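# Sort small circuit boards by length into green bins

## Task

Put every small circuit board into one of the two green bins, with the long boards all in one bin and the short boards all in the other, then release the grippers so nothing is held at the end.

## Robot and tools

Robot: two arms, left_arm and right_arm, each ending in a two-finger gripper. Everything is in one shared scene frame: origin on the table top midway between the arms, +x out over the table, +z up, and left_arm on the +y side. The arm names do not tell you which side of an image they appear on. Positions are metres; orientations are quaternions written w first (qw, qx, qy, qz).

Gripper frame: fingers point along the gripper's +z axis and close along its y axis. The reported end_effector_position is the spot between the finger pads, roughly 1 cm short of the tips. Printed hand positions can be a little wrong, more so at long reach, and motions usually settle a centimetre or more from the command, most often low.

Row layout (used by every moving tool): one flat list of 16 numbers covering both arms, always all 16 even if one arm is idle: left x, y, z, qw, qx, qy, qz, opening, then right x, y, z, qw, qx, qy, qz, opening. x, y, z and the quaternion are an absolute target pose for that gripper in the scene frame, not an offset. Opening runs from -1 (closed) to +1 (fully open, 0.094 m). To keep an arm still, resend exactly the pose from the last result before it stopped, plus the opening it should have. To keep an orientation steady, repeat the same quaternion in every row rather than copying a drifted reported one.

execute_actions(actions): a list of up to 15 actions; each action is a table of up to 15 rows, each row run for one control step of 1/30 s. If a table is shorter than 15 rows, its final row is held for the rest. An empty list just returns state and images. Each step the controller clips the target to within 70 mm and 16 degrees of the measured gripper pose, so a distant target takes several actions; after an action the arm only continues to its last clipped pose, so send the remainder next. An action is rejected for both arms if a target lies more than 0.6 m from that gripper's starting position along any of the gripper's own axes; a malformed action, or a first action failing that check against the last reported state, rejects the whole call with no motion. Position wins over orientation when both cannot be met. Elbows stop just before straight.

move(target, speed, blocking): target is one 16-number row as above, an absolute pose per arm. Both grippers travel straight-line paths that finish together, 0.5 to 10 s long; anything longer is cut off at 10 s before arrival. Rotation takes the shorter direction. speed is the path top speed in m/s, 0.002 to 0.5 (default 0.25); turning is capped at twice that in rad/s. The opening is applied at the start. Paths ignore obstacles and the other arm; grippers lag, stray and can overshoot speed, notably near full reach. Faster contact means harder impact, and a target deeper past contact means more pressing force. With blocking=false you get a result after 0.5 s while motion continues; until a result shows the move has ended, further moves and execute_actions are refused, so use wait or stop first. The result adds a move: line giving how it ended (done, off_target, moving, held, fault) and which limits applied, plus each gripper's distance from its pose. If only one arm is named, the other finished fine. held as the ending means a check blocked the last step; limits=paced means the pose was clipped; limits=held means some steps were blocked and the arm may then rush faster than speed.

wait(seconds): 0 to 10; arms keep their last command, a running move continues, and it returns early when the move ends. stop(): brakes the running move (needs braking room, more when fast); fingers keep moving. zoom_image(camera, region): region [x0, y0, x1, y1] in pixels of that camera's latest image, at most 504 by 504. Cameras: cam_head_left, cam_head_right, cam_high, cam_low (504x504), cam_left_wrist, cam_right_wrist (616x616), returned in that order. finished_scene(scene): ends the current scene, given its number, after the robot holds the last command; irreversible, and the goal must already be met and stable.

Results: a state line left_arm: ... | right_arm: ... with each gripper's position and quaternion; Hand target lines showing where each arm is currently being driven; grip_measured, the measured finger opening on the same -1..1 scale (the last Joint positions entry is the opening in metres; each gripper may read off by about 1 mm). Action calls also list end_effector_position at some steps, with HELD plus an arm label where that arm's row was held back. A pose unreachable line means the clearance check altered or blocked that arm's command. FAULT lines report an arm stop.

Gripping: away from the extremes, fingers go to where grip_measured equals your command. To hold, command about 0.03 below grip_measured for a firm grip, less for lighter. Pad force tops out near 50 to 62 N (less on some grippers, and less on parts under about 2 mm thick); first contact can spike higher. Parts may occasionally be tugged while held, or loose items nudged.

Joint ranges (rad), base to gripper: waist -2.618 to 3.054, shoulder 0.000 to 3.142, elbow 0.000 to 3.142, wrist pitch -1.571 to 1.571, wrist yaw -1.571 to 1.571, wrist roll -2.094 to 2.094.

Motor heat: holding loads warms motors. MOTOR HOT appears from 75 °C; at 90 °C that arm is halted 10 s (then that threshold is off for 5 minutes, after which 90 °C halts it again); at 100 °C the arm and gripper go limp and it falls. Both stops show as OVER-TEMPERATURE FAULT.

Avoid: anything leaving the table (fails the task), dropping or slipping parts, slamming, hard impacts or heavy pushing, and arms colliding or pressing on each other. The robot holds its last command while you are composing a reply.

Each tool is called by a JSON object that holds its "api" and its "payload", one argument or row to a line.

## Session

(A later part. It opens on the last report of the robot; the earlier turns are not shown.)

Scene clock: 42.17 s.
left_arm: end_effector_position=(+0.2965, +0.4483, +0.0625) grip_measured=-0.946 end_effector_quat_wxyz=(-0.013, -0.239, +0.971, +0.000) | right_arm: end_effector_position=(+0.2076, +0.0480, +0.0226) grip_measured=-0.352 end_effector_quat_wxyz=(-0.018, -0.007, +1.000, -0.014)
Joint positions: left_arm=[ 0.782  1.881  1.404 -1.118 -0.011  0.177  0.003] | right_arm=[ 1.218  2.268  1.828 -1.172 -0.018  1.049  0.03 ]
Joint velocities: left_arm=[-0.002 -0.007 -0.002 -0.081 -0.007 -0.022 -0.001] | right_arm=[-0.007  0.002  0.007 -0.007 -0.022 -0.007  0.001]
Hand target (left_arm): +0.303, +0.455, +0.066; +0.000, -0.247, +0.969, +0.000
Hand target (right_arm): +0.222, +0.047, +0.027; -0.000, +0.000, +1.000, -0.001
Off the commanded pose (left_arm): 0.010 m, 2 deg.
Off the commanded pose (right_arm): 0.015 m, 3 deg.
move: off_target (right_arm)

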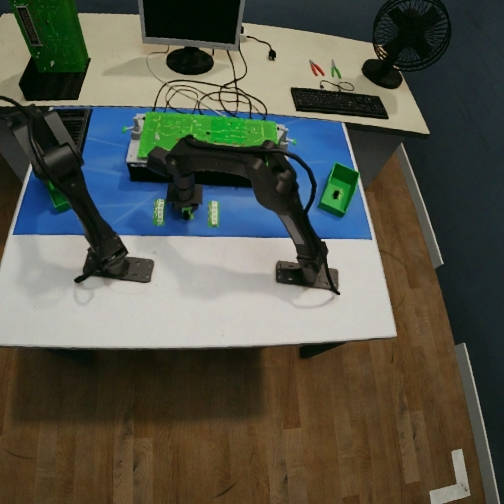

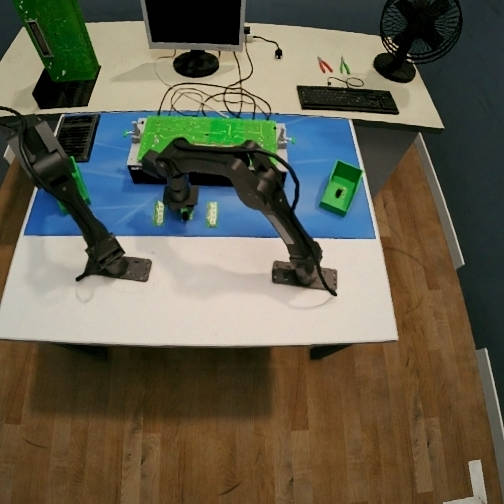

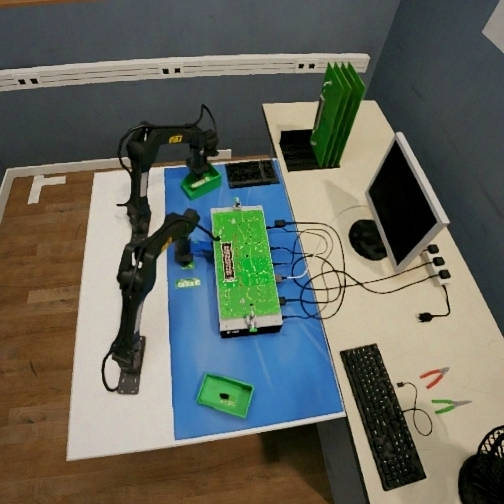

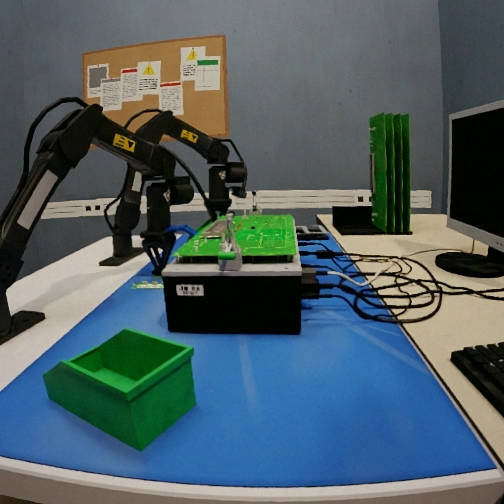

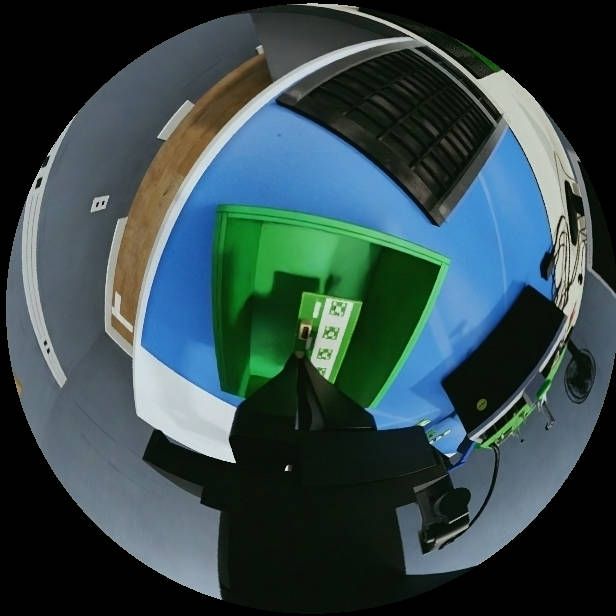

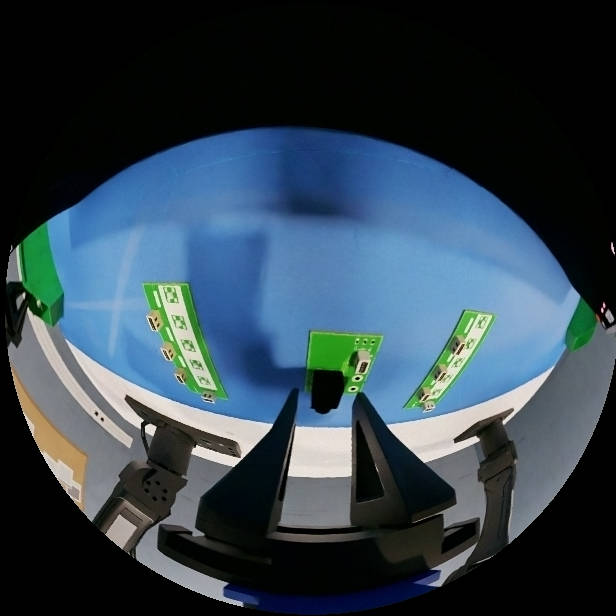

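{"api": "move", "payload": {
  "target": [0.303,0.455,0.031,0,-0.247,0.969,0,-0.965, 0.223,0.048,0.015,0,0,1,0,-0.35],
  "speed": 0.06
}}

Scene clock: 43.47 s.
left_arm: end_effector_position=(+0.3048, +0.4548, +0.0364) grip_measured=-0.946 end_effector_quat_wxyz=(-0.001, -0.240, +0.971, +0.006) | right_arm: end_effector_position=(+0.2077, +0.0489, +0.0170) grip_measured=-0.352 end_effector_quat_wxyz=(-0.017, -0.007, +1.000, -0.009)
Joint positions: left_arm=[ 0.782  1.923  1.353 -0.998 -0.011  0.177  0.003] | right_arm=[ 1.217  2.268  1.805 -1.141 -0.021  1.049  0.03 ]
Joint velocities: left_arm=[ 0.022 -0.017 -0.007  0.007  0.037  0.066 -0.   ] | right_arm=[ 0.017  0.007  0.002  0.022  0.11   0.051 -0.001]
Hand target (left_arm): +0.303, +0.455, +0.031; -0.000, -0.247, +0.969, -0.000
Hand target (right_arm): +0.223, +0.048, +0.015; -0.000, +0.000, +1.000, -0.001
Off the commanded pose (left_arm): 0.006 m, 1 deg.
Off the commanded pose (right_arm): 0.015 m, 2 deg.
move: off_target (right_arm)

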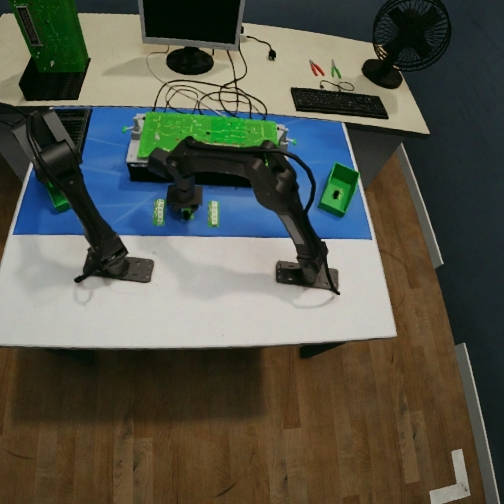

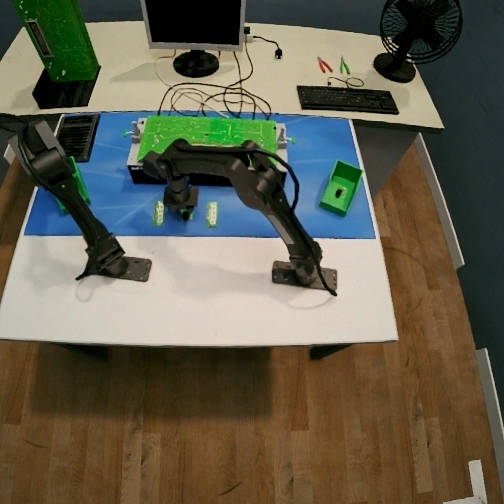

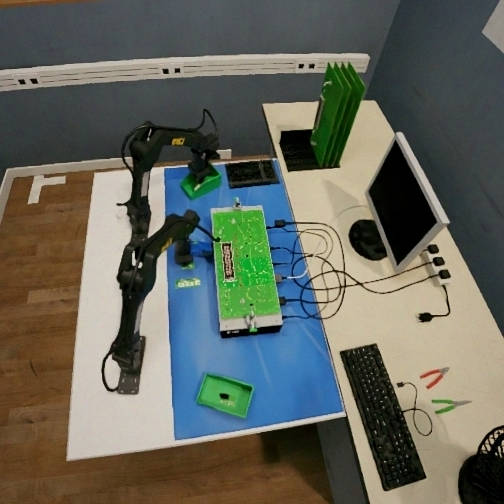

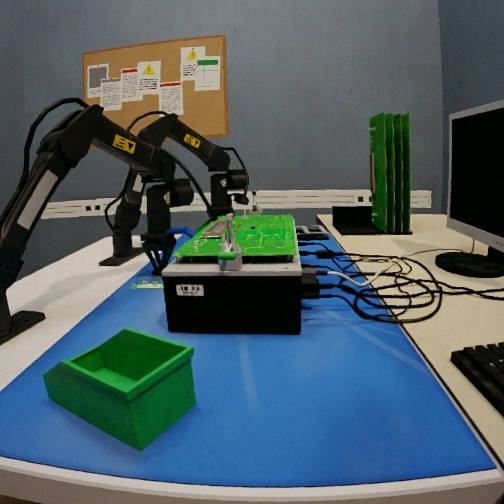

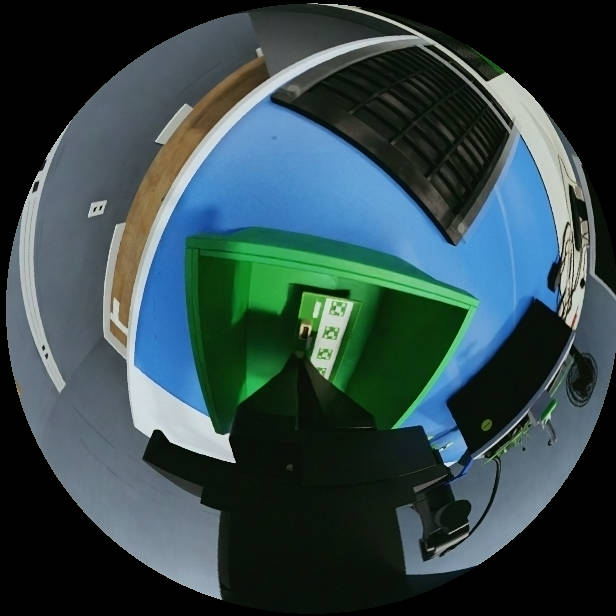

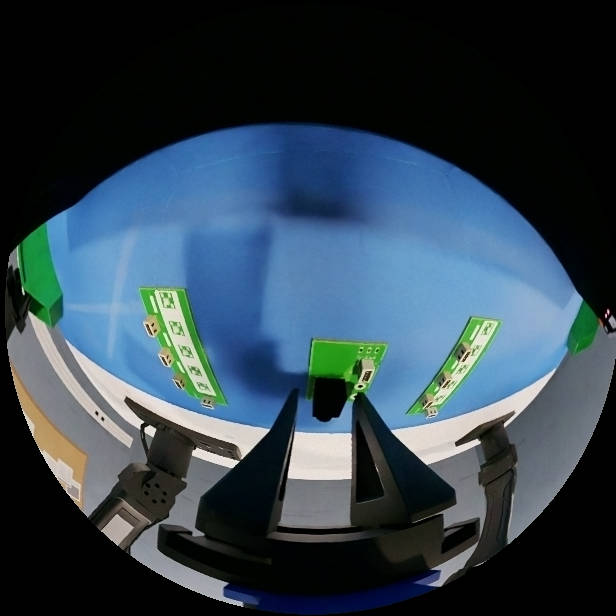

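{"api": "execute_actions", "payload": {
  "actions": [
    [[0.302,0.454,0.027,0,-0.247,0.969,0,-0.965, 0.223,0.048,0.015,0,0,1,0,-0.5],[0.302,0.454,0.026,0,-0.247,0.969,0,-0.965, 0.223,0.048,0.015,0,0,1,0,-0.55],[0.302,0.454,0.025,0,-0.247,0.969,0,-0.965, 0.223,0.048,0.015,0,0,1,0,-0.6],[0.302,0.454,0.024,0,-0.247,0.969,0,-0.965, 0.223,0.048,0.015,0,0,1,0,-0.65],[0.302,0.454,0.023,0,-0.247,0.969,0,-0.965, 0.223,0.048,0.015,0,0,1,0,-0.68],[0.302,0.454,0.022,0,-0.247,0.969,0,-0.965, 0.223,0.048,0.015,0,0,1,0,-0.7],[0.302,0.454,0.022,0,-0.247,0.969,0,-0.965, 0.223,0.048,0.015,0,0,1,0,-0.72],[0.302,0.454,0.022,0,-0.247,0.969,0,-0.965, 0.223,0.048,0.015,0,0,1,0,-0.74],[0.302,0.454,0.022,0,-0.247,0.969,0,-0.965, 0.223,0.048,0.015,0,0,1,0,-0.77]],
    [[0.302,0.454,0.022,0,-0.247,0.969,0,-0.7, 0.223,0.048,0.015,0,0,1,0,-0.77]]
  ]
}}

{"api": "move", "payload": {
  "target": [0.298,0.452,0.14,0,-0.247,0.969,0,-0.6, 0.21,0.0,0.13,0,0,1,0,-0.77],
  "speed": 0.2
}}

Scene clock: 45.13 s.
left_arm: end_effector_position=(+0.3047, +0.4547, +0.0297) grip_measured=-0.702 end_effector_quat_wxyz=(+0.003, -0.240, +0.971, +0.007) | right_arm: end_effector_position=(+0.2077, +0.0489, +0.0170) grip_measured=-0.721 end_effector_quat_wxyz=(-0.017, -0.007, +1.000, -0.009)
Joint positions: left_arm=[ 0.782  1.923  1.325 -0.961 -0.011  0.177  0.014] | right_arm=[ 1.217  2.268  1.805 -1.141 -0.021  1.049  0.013]
Joint velocities: left_arm=[ 0.012 -0.007 -0.027 -0.022 -0.007 -0.007  0.001] | right_arm=[-0.002  0.017  0.022 -0.051  0.022  0.022  0.001]
Hand target (left_arm): +0.302, +0.454, +0.022; -0.000, -0.247, +0.969, -0.000
Hand target (right_arm): +0.223, +0.048, +0.015; -0.000, +0.000, +1.000, -0.001
Off the commanded pose (left_arm): 0.008 m, 1 deg.
Off the commanded pose (right_arm): 0.015 m, 2 deg.
Step readings (end_effector_position; steps 1 to 15: 1st action; 16 to 30: 2nd action):
0: left_arm (+0.3051, +0.4550, +0.0364) | right_arm (+0.2077, +0.0489, +0.0170)
1: left_arm (+0.3052, +0.4551, +0.0359) | right_arm (+0.2077, +0.0489, +0.0170)
2: left_arm (+0.3051, +0.4550, +0.0350) | right_arm (+0.2077, +0.0489, +0.0170)
4: left_arm (+0.3040, +0.4542, +0.0327) | right_arm (+0.2077, +0.0489, +0.0170)
8: left_arm (+0.3026, +0.4531, +0.0299) | right_arm (+0.2077, +0.0489, +0.0170)
15: left_arm (+0.3044, +0.4544, +0.0297) | right_arm (+0.2077, +0.0489, +0.0170)
16: left_arm (+0.3044, +0.4545, +0.0297) | right_arm (+0.2077, +0.0489, +0.0170)
17: left_arm (+0.3045, +0.4545, +0.0297) | right_arm (+0.2077, +0.0489, +0.0170)
19: left_arm (+0.3047, +0.4547, +0.0297) | right_arm (+0.2077, +0.0489, +0.0170)
23: left_arm (+0.3047, +0.4547, +0.0297) | right_arm (+0.2077, +0.0489, +0.0170)
30: end_effector_position above

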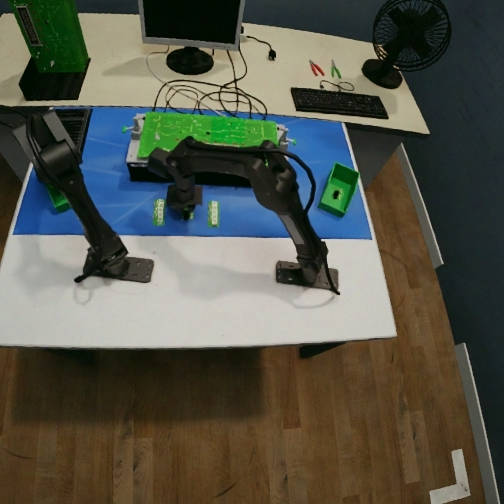

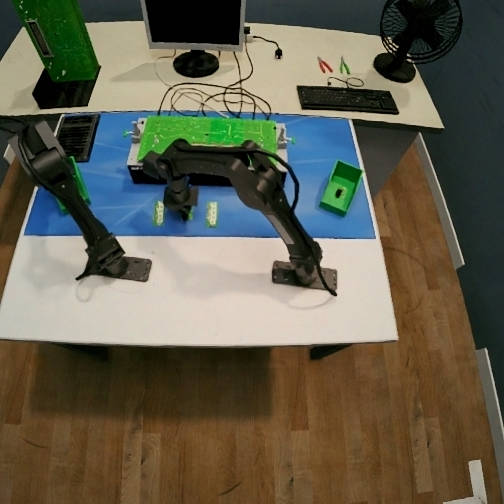

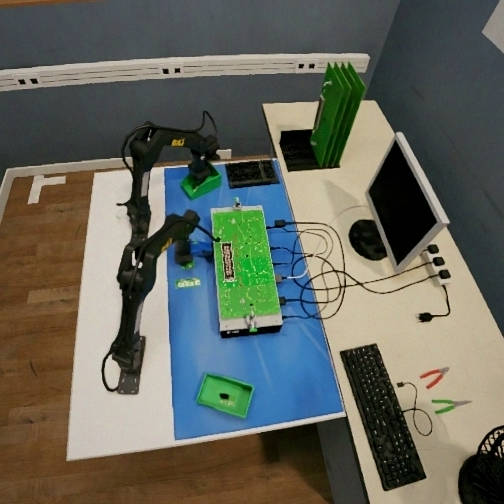

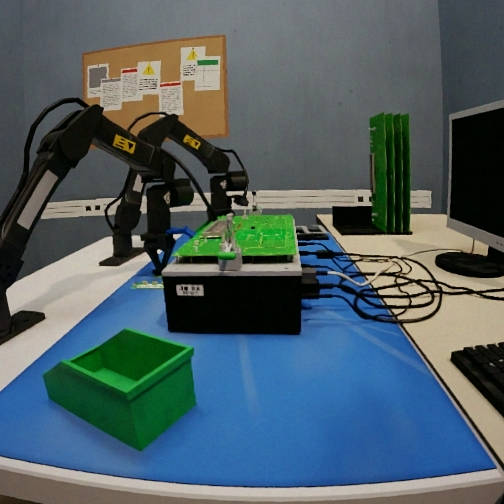

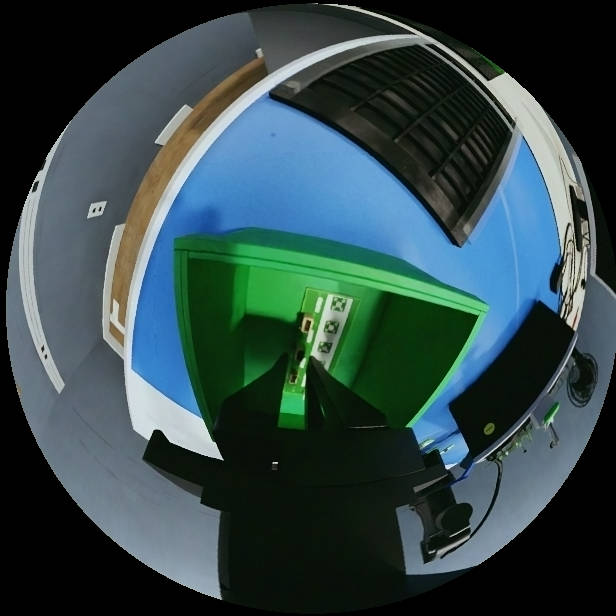

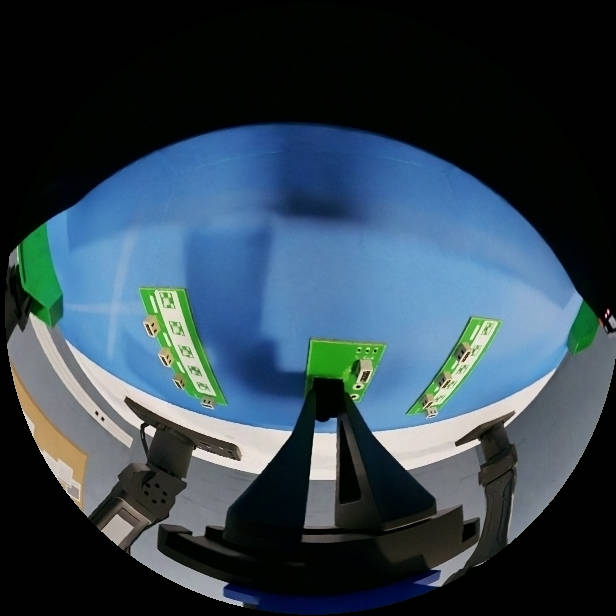

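Scene clock: 46.43 s.
left_arm: end_effector_position=(+0.2965, +0.4499, +0.1318) grip_measured=-0.602 end_effector_quat_wxyz=(-0.008, -0.241, +0.970, +0.002) | right_arm: end_effector_position=(+0.2041, +0.0008, +0.1149) grip_measured=-0.721 end_effector_quat_wxyz=(-0.016, +0.000, +1.000, -0.012)
Joint positions: left_arm=[ 0.785  1.847  1.637 -1.374 -0.011  0.177  0.019] | right_arm=[ 1.168  2.049  1.848 -1.409 -0.015  1.014  0.013]
Joint velocities: left_arm=[-0.007 -0.007  0.012 -0.007  0.037  0.037 -0.001] | right_arm=[ 0.017 -0.007 -0.007 -0.066  0.037 -0.037 -0.   ]
Hand target (left_arm): +0.297, +0.451, +0.140; +0.000, -0.247, +0.969, +0.000
Hand target (right_arm): +0.211, +0.001, +0.130; -0.000, +0.000, +1.000, -0.000
Off the commanded pose (left_arm): 0.009 m, 1 deg.
Off the commanded pose (right_arm): 0.016 m, 2 deg.
move: off_target (right_arm)

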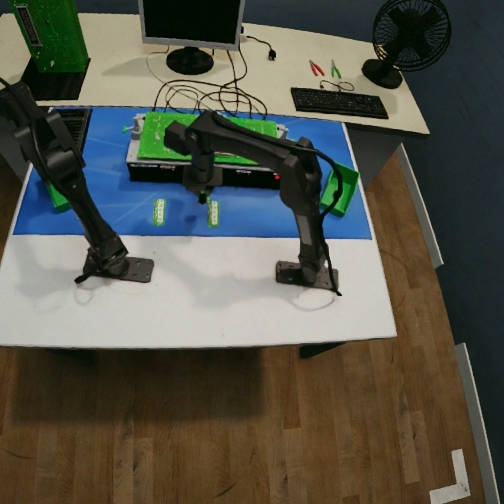

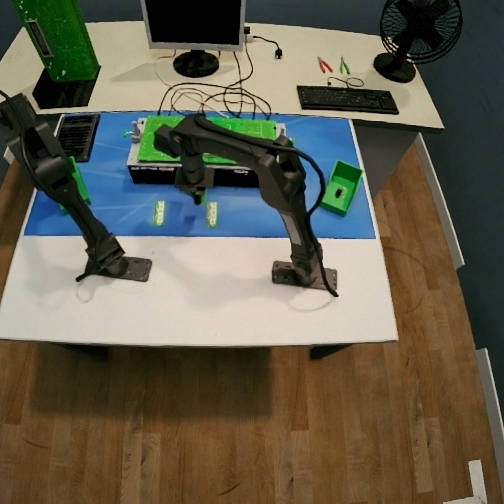

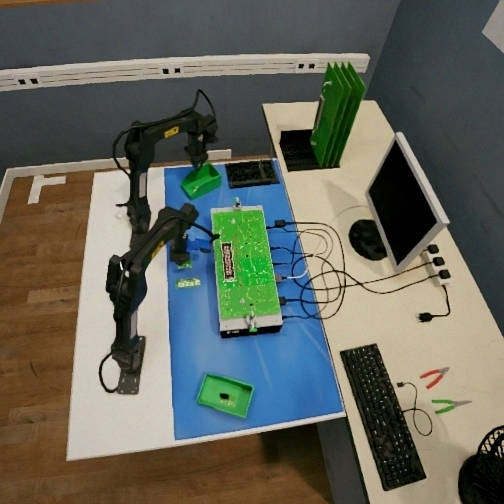

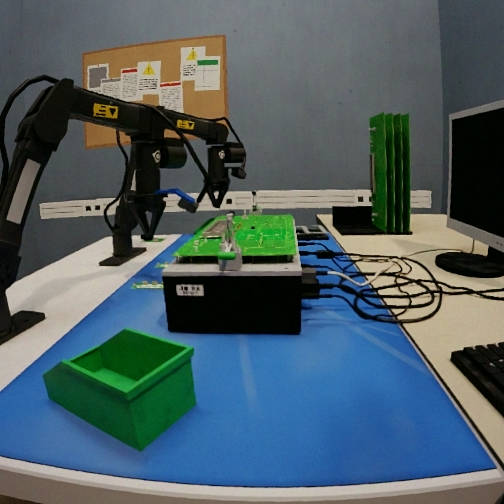

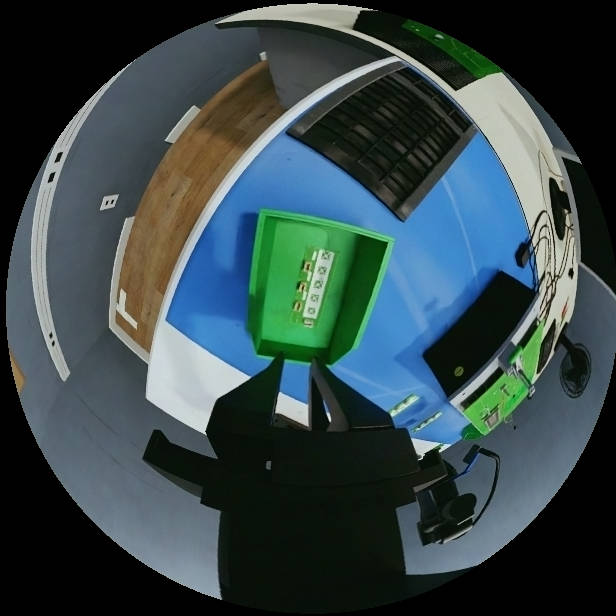

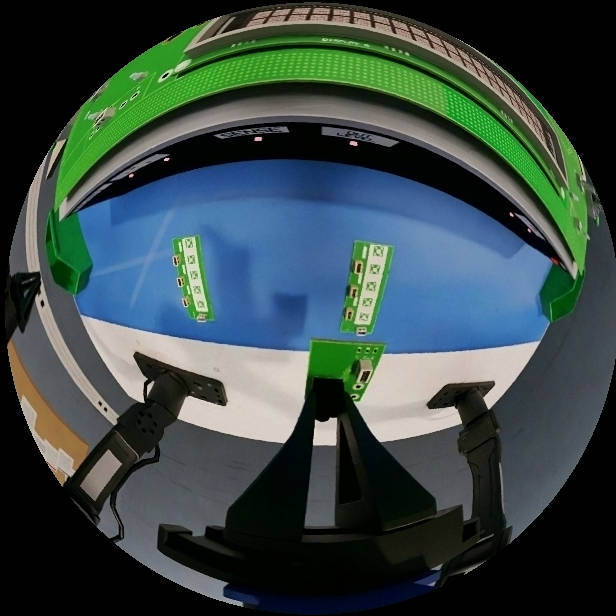

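{"api": "move", "payload": {
  "target": [0.222,0.144,0.055,0.0998,0,0.995,0,-0.45, 0.305,-0.458,0.125,0,0.19,0.982,0,-0.77],
  "speed": 0.35
}}

Scene clock: 50.40 s.
left_arm: end_effector_position=(+0.2257, +0.1416, +0.0587) grip_measured=-0.452 end_effector_quat_wxyz=(+0.104, +0.000, +0.994, -0.014) | right_arm: end_effector_position=(+0.3041, -0.4565, +0.1148) grip_measured=-0.721 end_effector_quat_wxyz=(-0.021, +0.195, +0.980, +0.007)
Joint positions: left_arm=[-0.404  1.202  0.71  -0.883 -0.079 -0.516  0.026] | right_arm=[-0.26   1.822  1.537 -1.329 -0.004 -0.02   0.013]
Joint velocities: left_arm=[-0.007 -0.007 -0.002  0.081 -0.037 -0.007 -0.   ] | right_arm=[ 0.002 -0.022  0.002  0.022 -0.022 -0.066  0.   ]
Hand target (left_arm): +0.224, +0.144, +0.054; +0.104, -0.001, +0.995, -0.006
Hand target (right_arm): +0.311, -0.458, +0.126; -0.004, +0.190, +0.982, +0.008
Off the commanded pose (left_arm): 0.006 m, 2 deg.
Off the commanded pose (right_arm): 0.010 m, 3 deg.
move: off_target (right_arm)

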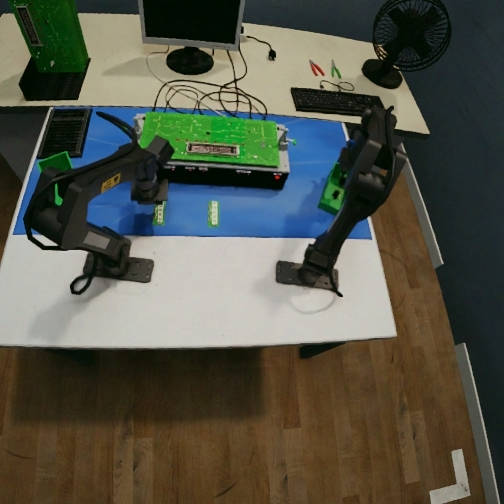

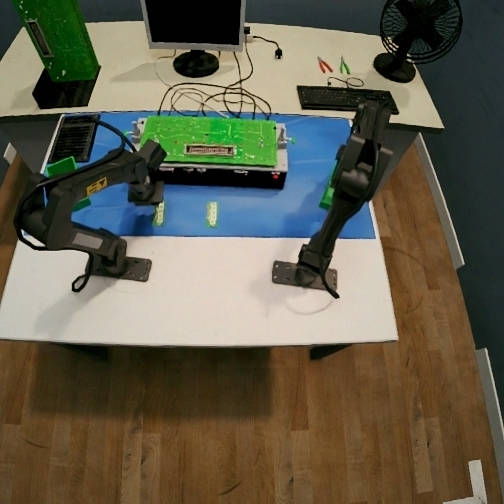

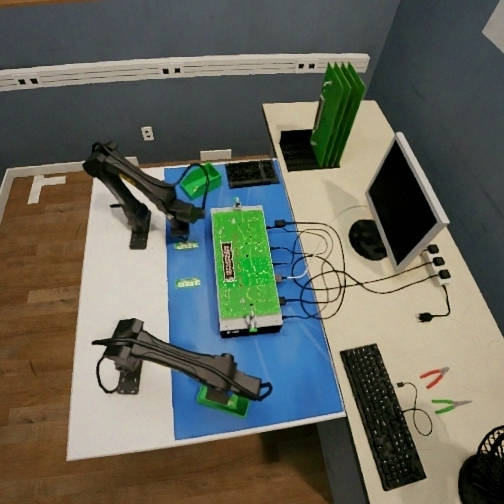

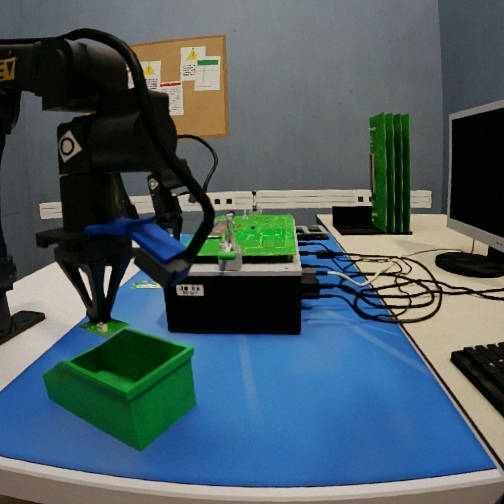

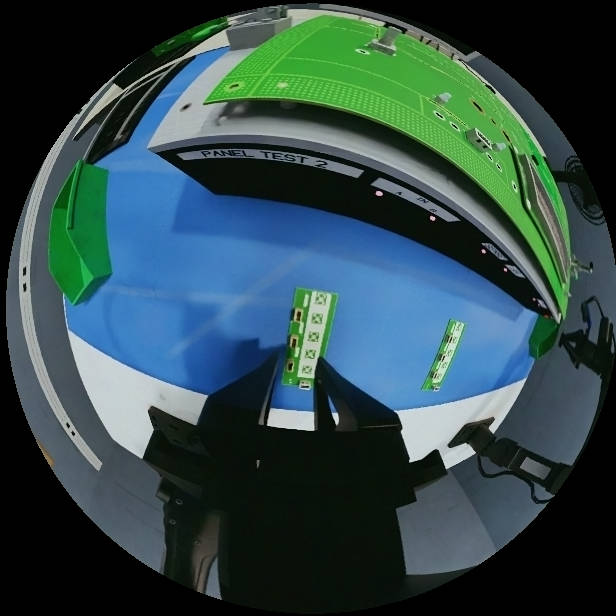

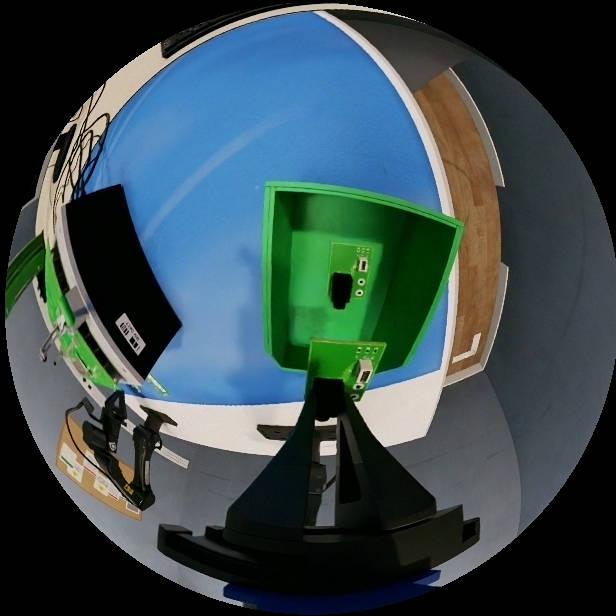

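{"api": "move", "payload": {
  "target": [0.222,0.151,0.024,0.0998,0,0.995,0,-0.45, 0.298,-0.453,0.043,0,0.19,0.982,0,-0.77],
  "speed": 0.1
}}

Scene clock: 52.07 s.
left_arm: end_effector_position=(+0.2228, +0.1454, +0.0296) grip_measured=-0.452 end_effector_quat_wxyz=(+0.102, +0.000, +0.995, -0.010) | right_arm: end_effector_position=(+0.2939, -0.4519, +0.0408) grip_measured=-0.721 end_effector_quat_wxyz=(-0.014, +0.195, +0.981, +0.005)
Joint positions: left_arm=[-0.399  1.235  0.61  -0.758 -0.082 -0.511  0.026] | right_arm=[-0.26   1.822  1.237 -1.015 -0.005 -0.022  0.013]
Joint velocities: left_arm=[-0.012 -0.002  0.002  0.066 -0.022  0.022 -0.002] | right_arm=[-0.007  0.002  0.002  0.051  0.007 -0.007 -0.001]
Hand target (left_arm): +0.222, +0.151, +0.024; +0.100, -0.000, +0.995, +0.000
Hand target (right_arm): +0.297, -0.453, +0.043; -0.000, +0.190, +0.982, -0.000
Off the commanded pose (left_arm): 0.008 m, 1 deg.
Off the commanded pose (right_arm): 0.005 m, 2 deg.
move: done

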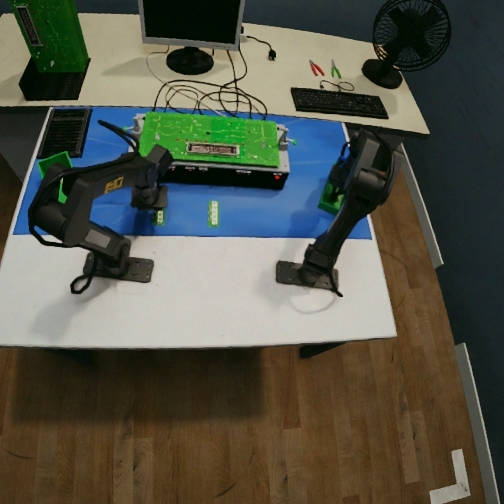

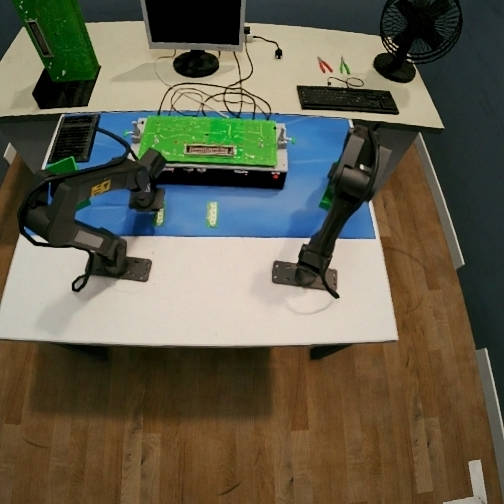

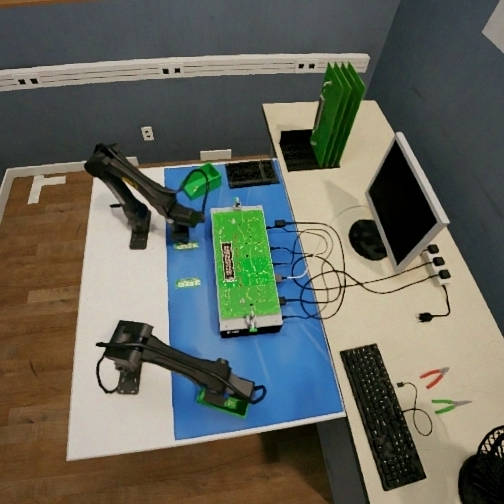

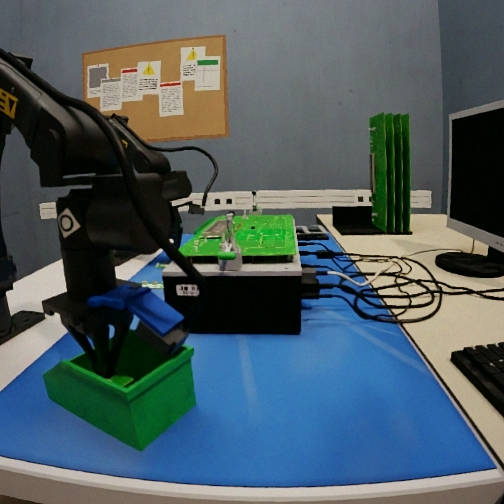

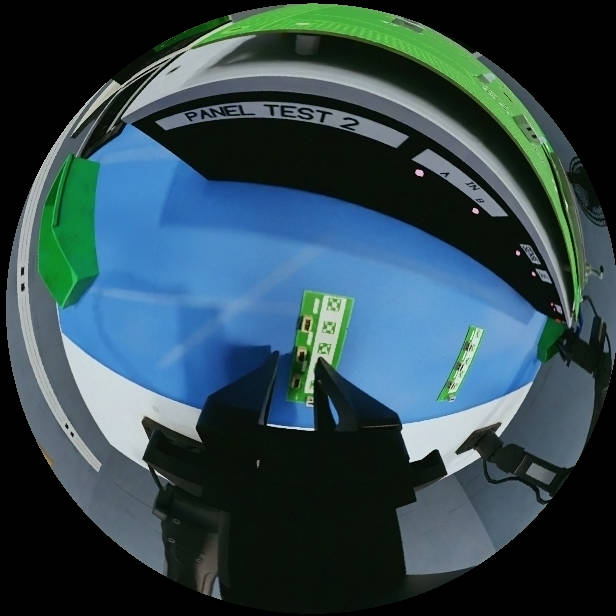

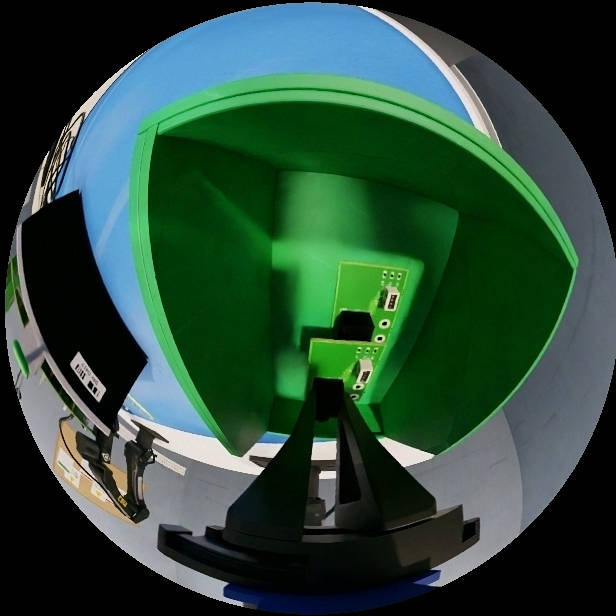

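{"api": "move", "payload": {
  "target": [0.221,0.148,0.009,0.0998,0,0.995,0,-0.45, 0.298,-0.453,0.043,0,0.19,0.982,0,-0.55],
  "speed": 0.05
}}

Scene clock: 53.53 s.
left_arm: end_effector_position=(+0.2208, +0.1467, +0.0157) grip_measured=-0.452 end_effector_quat_wxyz=(+0.096, +0.000, +0.995, -0.007) | right_arm: end_effector_position=(+0.2942, -0.4521, +0.0408) grip_measured=-0.552 end_effector_quat_wxyz=(-0.013, +0.195, +0.981, +0.005)
Joint positions: left_arm=[-0.399  1.266  0.571 -0.701 -0.083 -0.511  0.026] | right_arm=[-0.26   1.822  1.237 -1.014 -0.005 -0.022  0.021]
Joint velocities: left_arm=[ 0.002  0.002 -0.032  0.007  0.022 -0.051 -0.001] | right_arm=[-0.002 -0.012 -0.007  0.007  0.022  0.007 -0.001]
Hand target (left_arm): +0.221, +0.148, +0.009; +0.100, +0.000, +0.995, -0.000
Hand target (right_arm): +0.298, -0.453, +0.043; -0.000, +0.190, +0.982, -0.000
Off the commanded pose (left_arm): 0.007 m, 1 deg.
Off the commanded pose (right_arm): 0.004 m, 2 deg.
move: done

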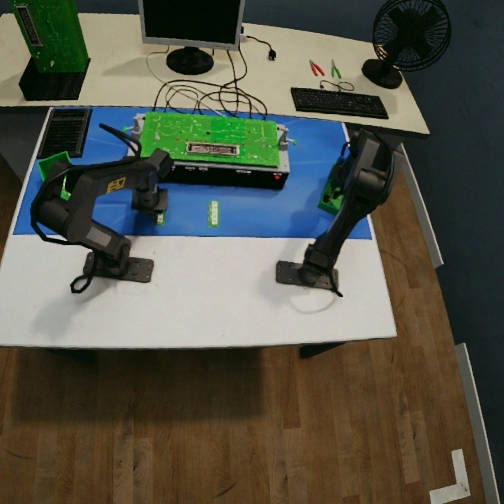

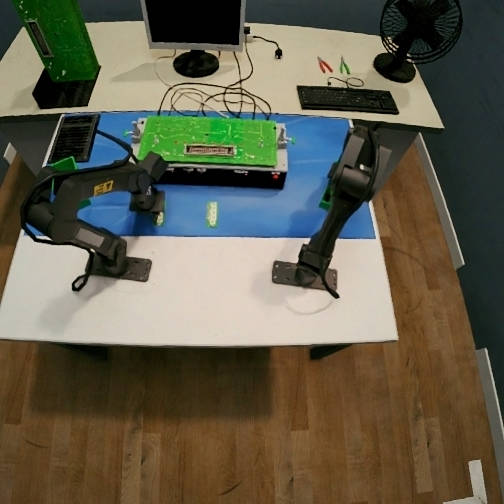

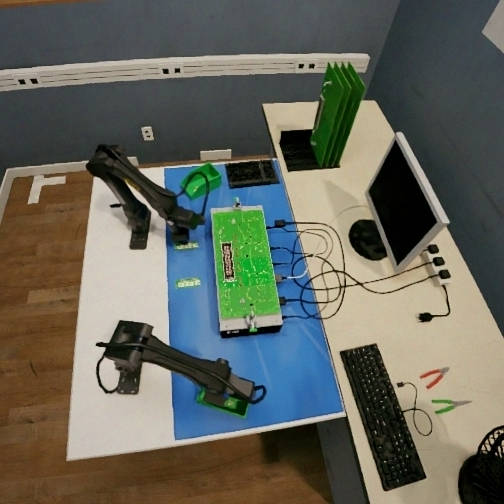

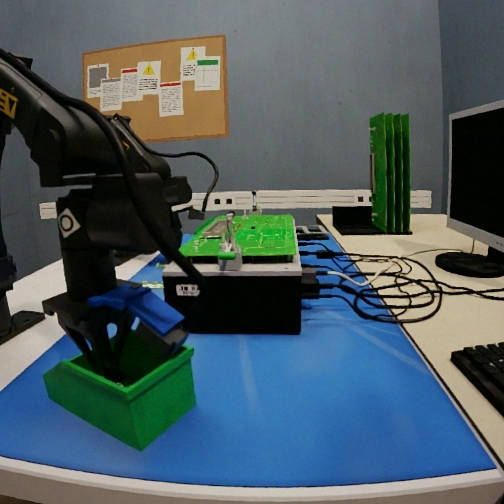

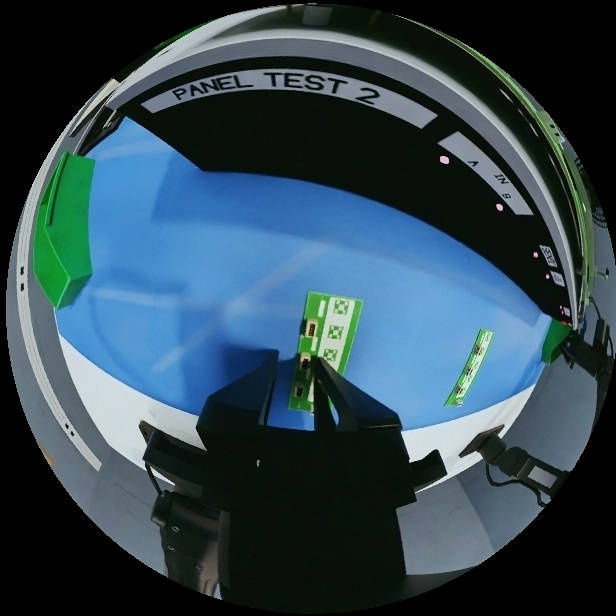

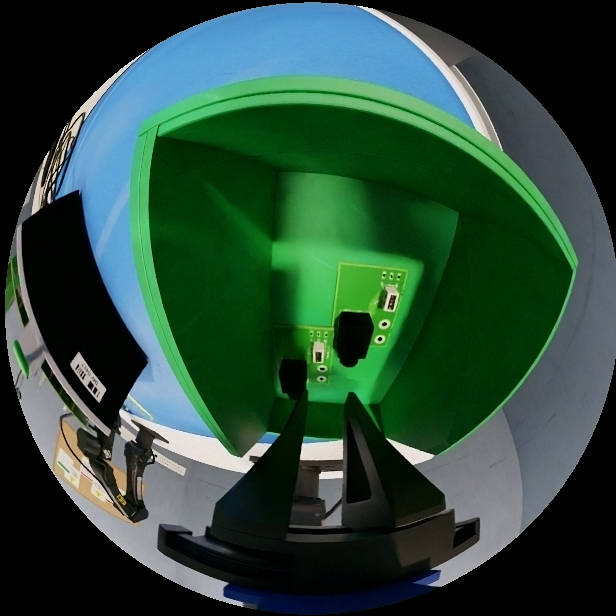

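{"api": "execute_actions", "payload": {
  "actions": [
    [[0.221,0.147,0.009,0.0998,0,0.995,0,-0.55, 0.298,-0.453,0.06,0,0.19,0.982,0,-0.55],[0.221,0.147,0.009,0.0998,0,0.995,0,-0.6, 0.298,-0.453,0.065,0,0.19,0.982,0,-0.55],[0.221,0.147,0.009,0.0998,0,0.995,0,-0.65, 0.298,-0.453,0.07,0,0.19,0.982,0,-0.55],[0.221,0.147,0.009,0.0998,0,0.995,0,-0.7, 0.298,-0.453,0.075,0,0.19,0.982,0,-0.55],[0.221,0.147,0.009,0.0998,0,0.995,0,-0.74, 0.298,-0.453,0.08,0,0.19,0.982,0,-0.55],[0.221,0.147,0.009,0.0998,0,0.995,0,-0.78, 0.298,-0.453,0.085,0,0.19,0.982,0,-0.55],[0.221,0.147,0.009,0.0998,0,0.995,0,-0.82, 0.298,-0.453,0.09,0,0.19,0.982,0,-0.55],[0.221,0.147,0.009,0.0998,0,0.995,0,-0.85, 0.298,-0.453,0.095,0,0.19,0.982,0,-0.55],[0.221,0.147,0.009,0.0998,0,0.995,0,-0.88, 0.298,-0.453,0.10,0,0.19,0.982,0,-0.55],[0.221,0.147,0.009,0.0998,0,0.995,0,-0.9, 0.298,-0.453,0.105,0,0.19,0.982,0,-0.55],[0.221,0.147,0.009,0.0998,0,0.995,0,-0.92, 0.298,-0.453,0.11,0,0.19,0.982,0,-0.55],[0.221,0.147,0.009,0.0998,0,0.995,0,-0.94, 0.298,-0.453,0.115,0,0.19,0.982,0,-0.55],[0.221,0.147,0.009,0.0998,0,0.995,0,-0.965, 0.298,-0.453,0.12,0,0.19,0.982,0,-0.55]],
    [[0.221,0.147,0.009,0.0998,0,0.995,0,-0.965, 0.295,-0.453,0.13,0,0.19,0.982,0,-0.55]]
  ]
}}

Scene clock: 55.53 s.
left_arm: end_effector_position=(+0.2244, +0.1424, +0.0167) grip_measured=-0.945 end_effector_quat_wxyz=(+0.105, +0.002, +0.994, -0.013) | right_arm: end_effector_position=(+0.2898, -0.4501, +0.1138) grip_measured=-0.552 end_effector_quat_wxyz=(-0.022, +0.195, +0.981, +0.007)
Joint positions: left_arm=[-0.407  1.266  0.571 -0.68  -0.082 -0.516  0.003] | right_arm=[-0.26   1.765  1.462 -1.314 -0.005 -0.022  0.021]
Joint velocities: left_arm=[-0.002  0.007 -0.012 -0.066  0.022  0.007  0.   ] | right_arm=[-0.017 -0.002 -0.007 -0.037 -0.051  0.051  0.001]
Hand target (left_arm): +0.221, +0.147, +0.009; +0.100, +0.000, +0.995, -0.000
Hand target (right_arm): +0.295, -0.453, +0.130; +0.000, +0.190, +0.982, -0.000
Off the commanded pose (left_arm): 0.010 m, 2 deg.
Off the commanded pose (right_arm): 0.017 m, 3 deg.
Step readings (end_effector_position; steps 1 to 15: 1st action; 16 to 30: 2nd action):
0: left_arm (+0.2208, +0.1467, +0.0157) | right_arm (+0.2942, -0.4521, +0.0408)
1: left_arm (+0.2209, +0.1462, +0.0158) | right_arm (+0.2937, -0.4519, +0.0408)
2: left_arm (+0.2214, +0.1449, +0.0159) | right_arm (+0.2925, -0.4513, +0.0411)
4: left_arm (+0.2224, +0.1434, +0.0162) | right_arm (+0.2894, -0.4500, +0.0442)
8: left_arm (+0.2240, +0.1424, +0.0166) | right_arm (+0.2925, -0.4513, +0.0620)
15: left_arm (+0.2244, +0.1424, +0.0167) | right_arm (+0.3027, -0.4558, +0.1009)
16: left_arm (+0.2244, +0.1424, +0.0167) | right_arm (+0.3026, -0.4558, +0.1045)
17: left_arm (+0.2244, +0.1424, +0.0167) | right_arm (+0.3017, -0.4554, +0.1075)
19: left_arm (+0.2244, +0.1424, +0.0167) | right_arm (+0.2991, -0.4542, +0.1116)
23: left_arm (+0.2244, +0.1424, +0.0167) | right_arm (+0.2938, -0.4519, +0.1137)
30: end_effector_position above

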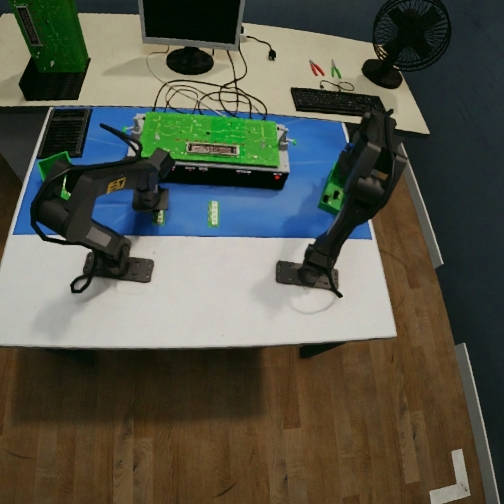

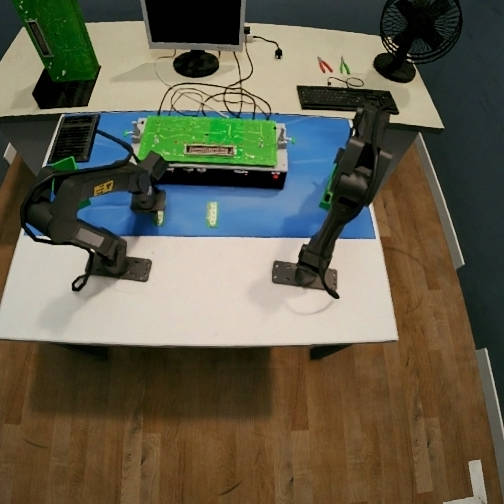

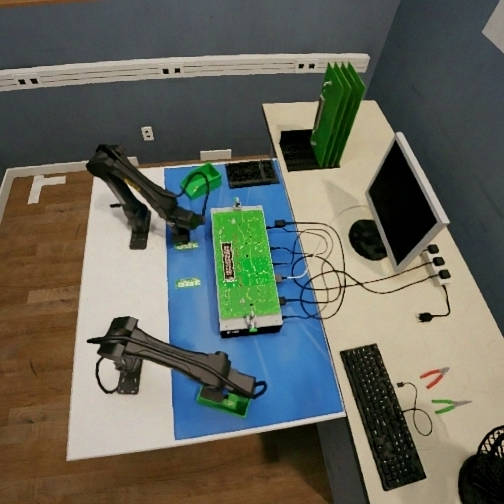

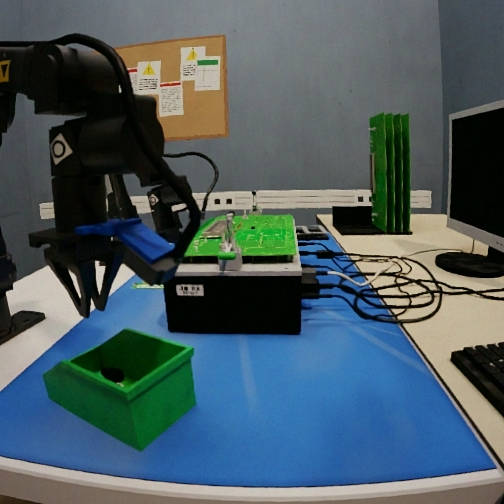

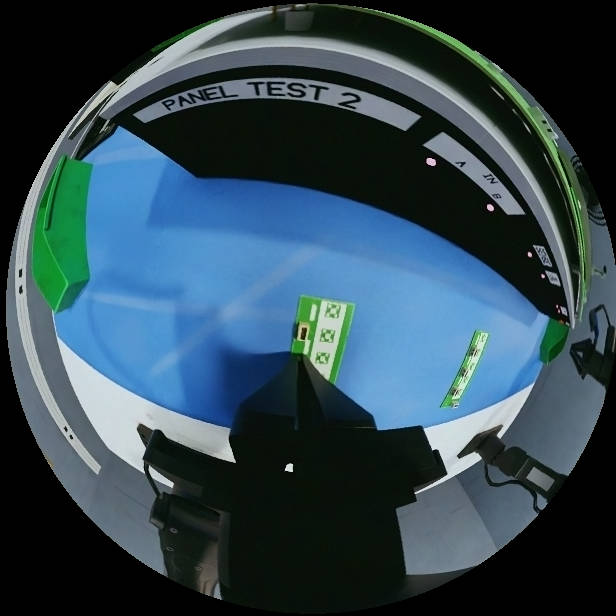

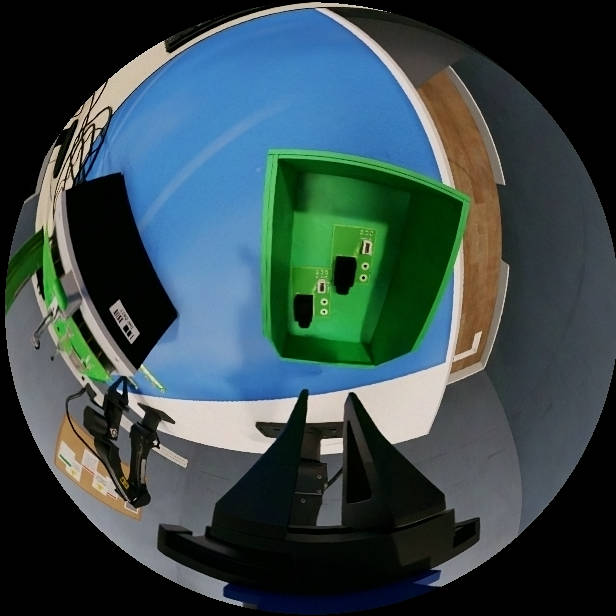

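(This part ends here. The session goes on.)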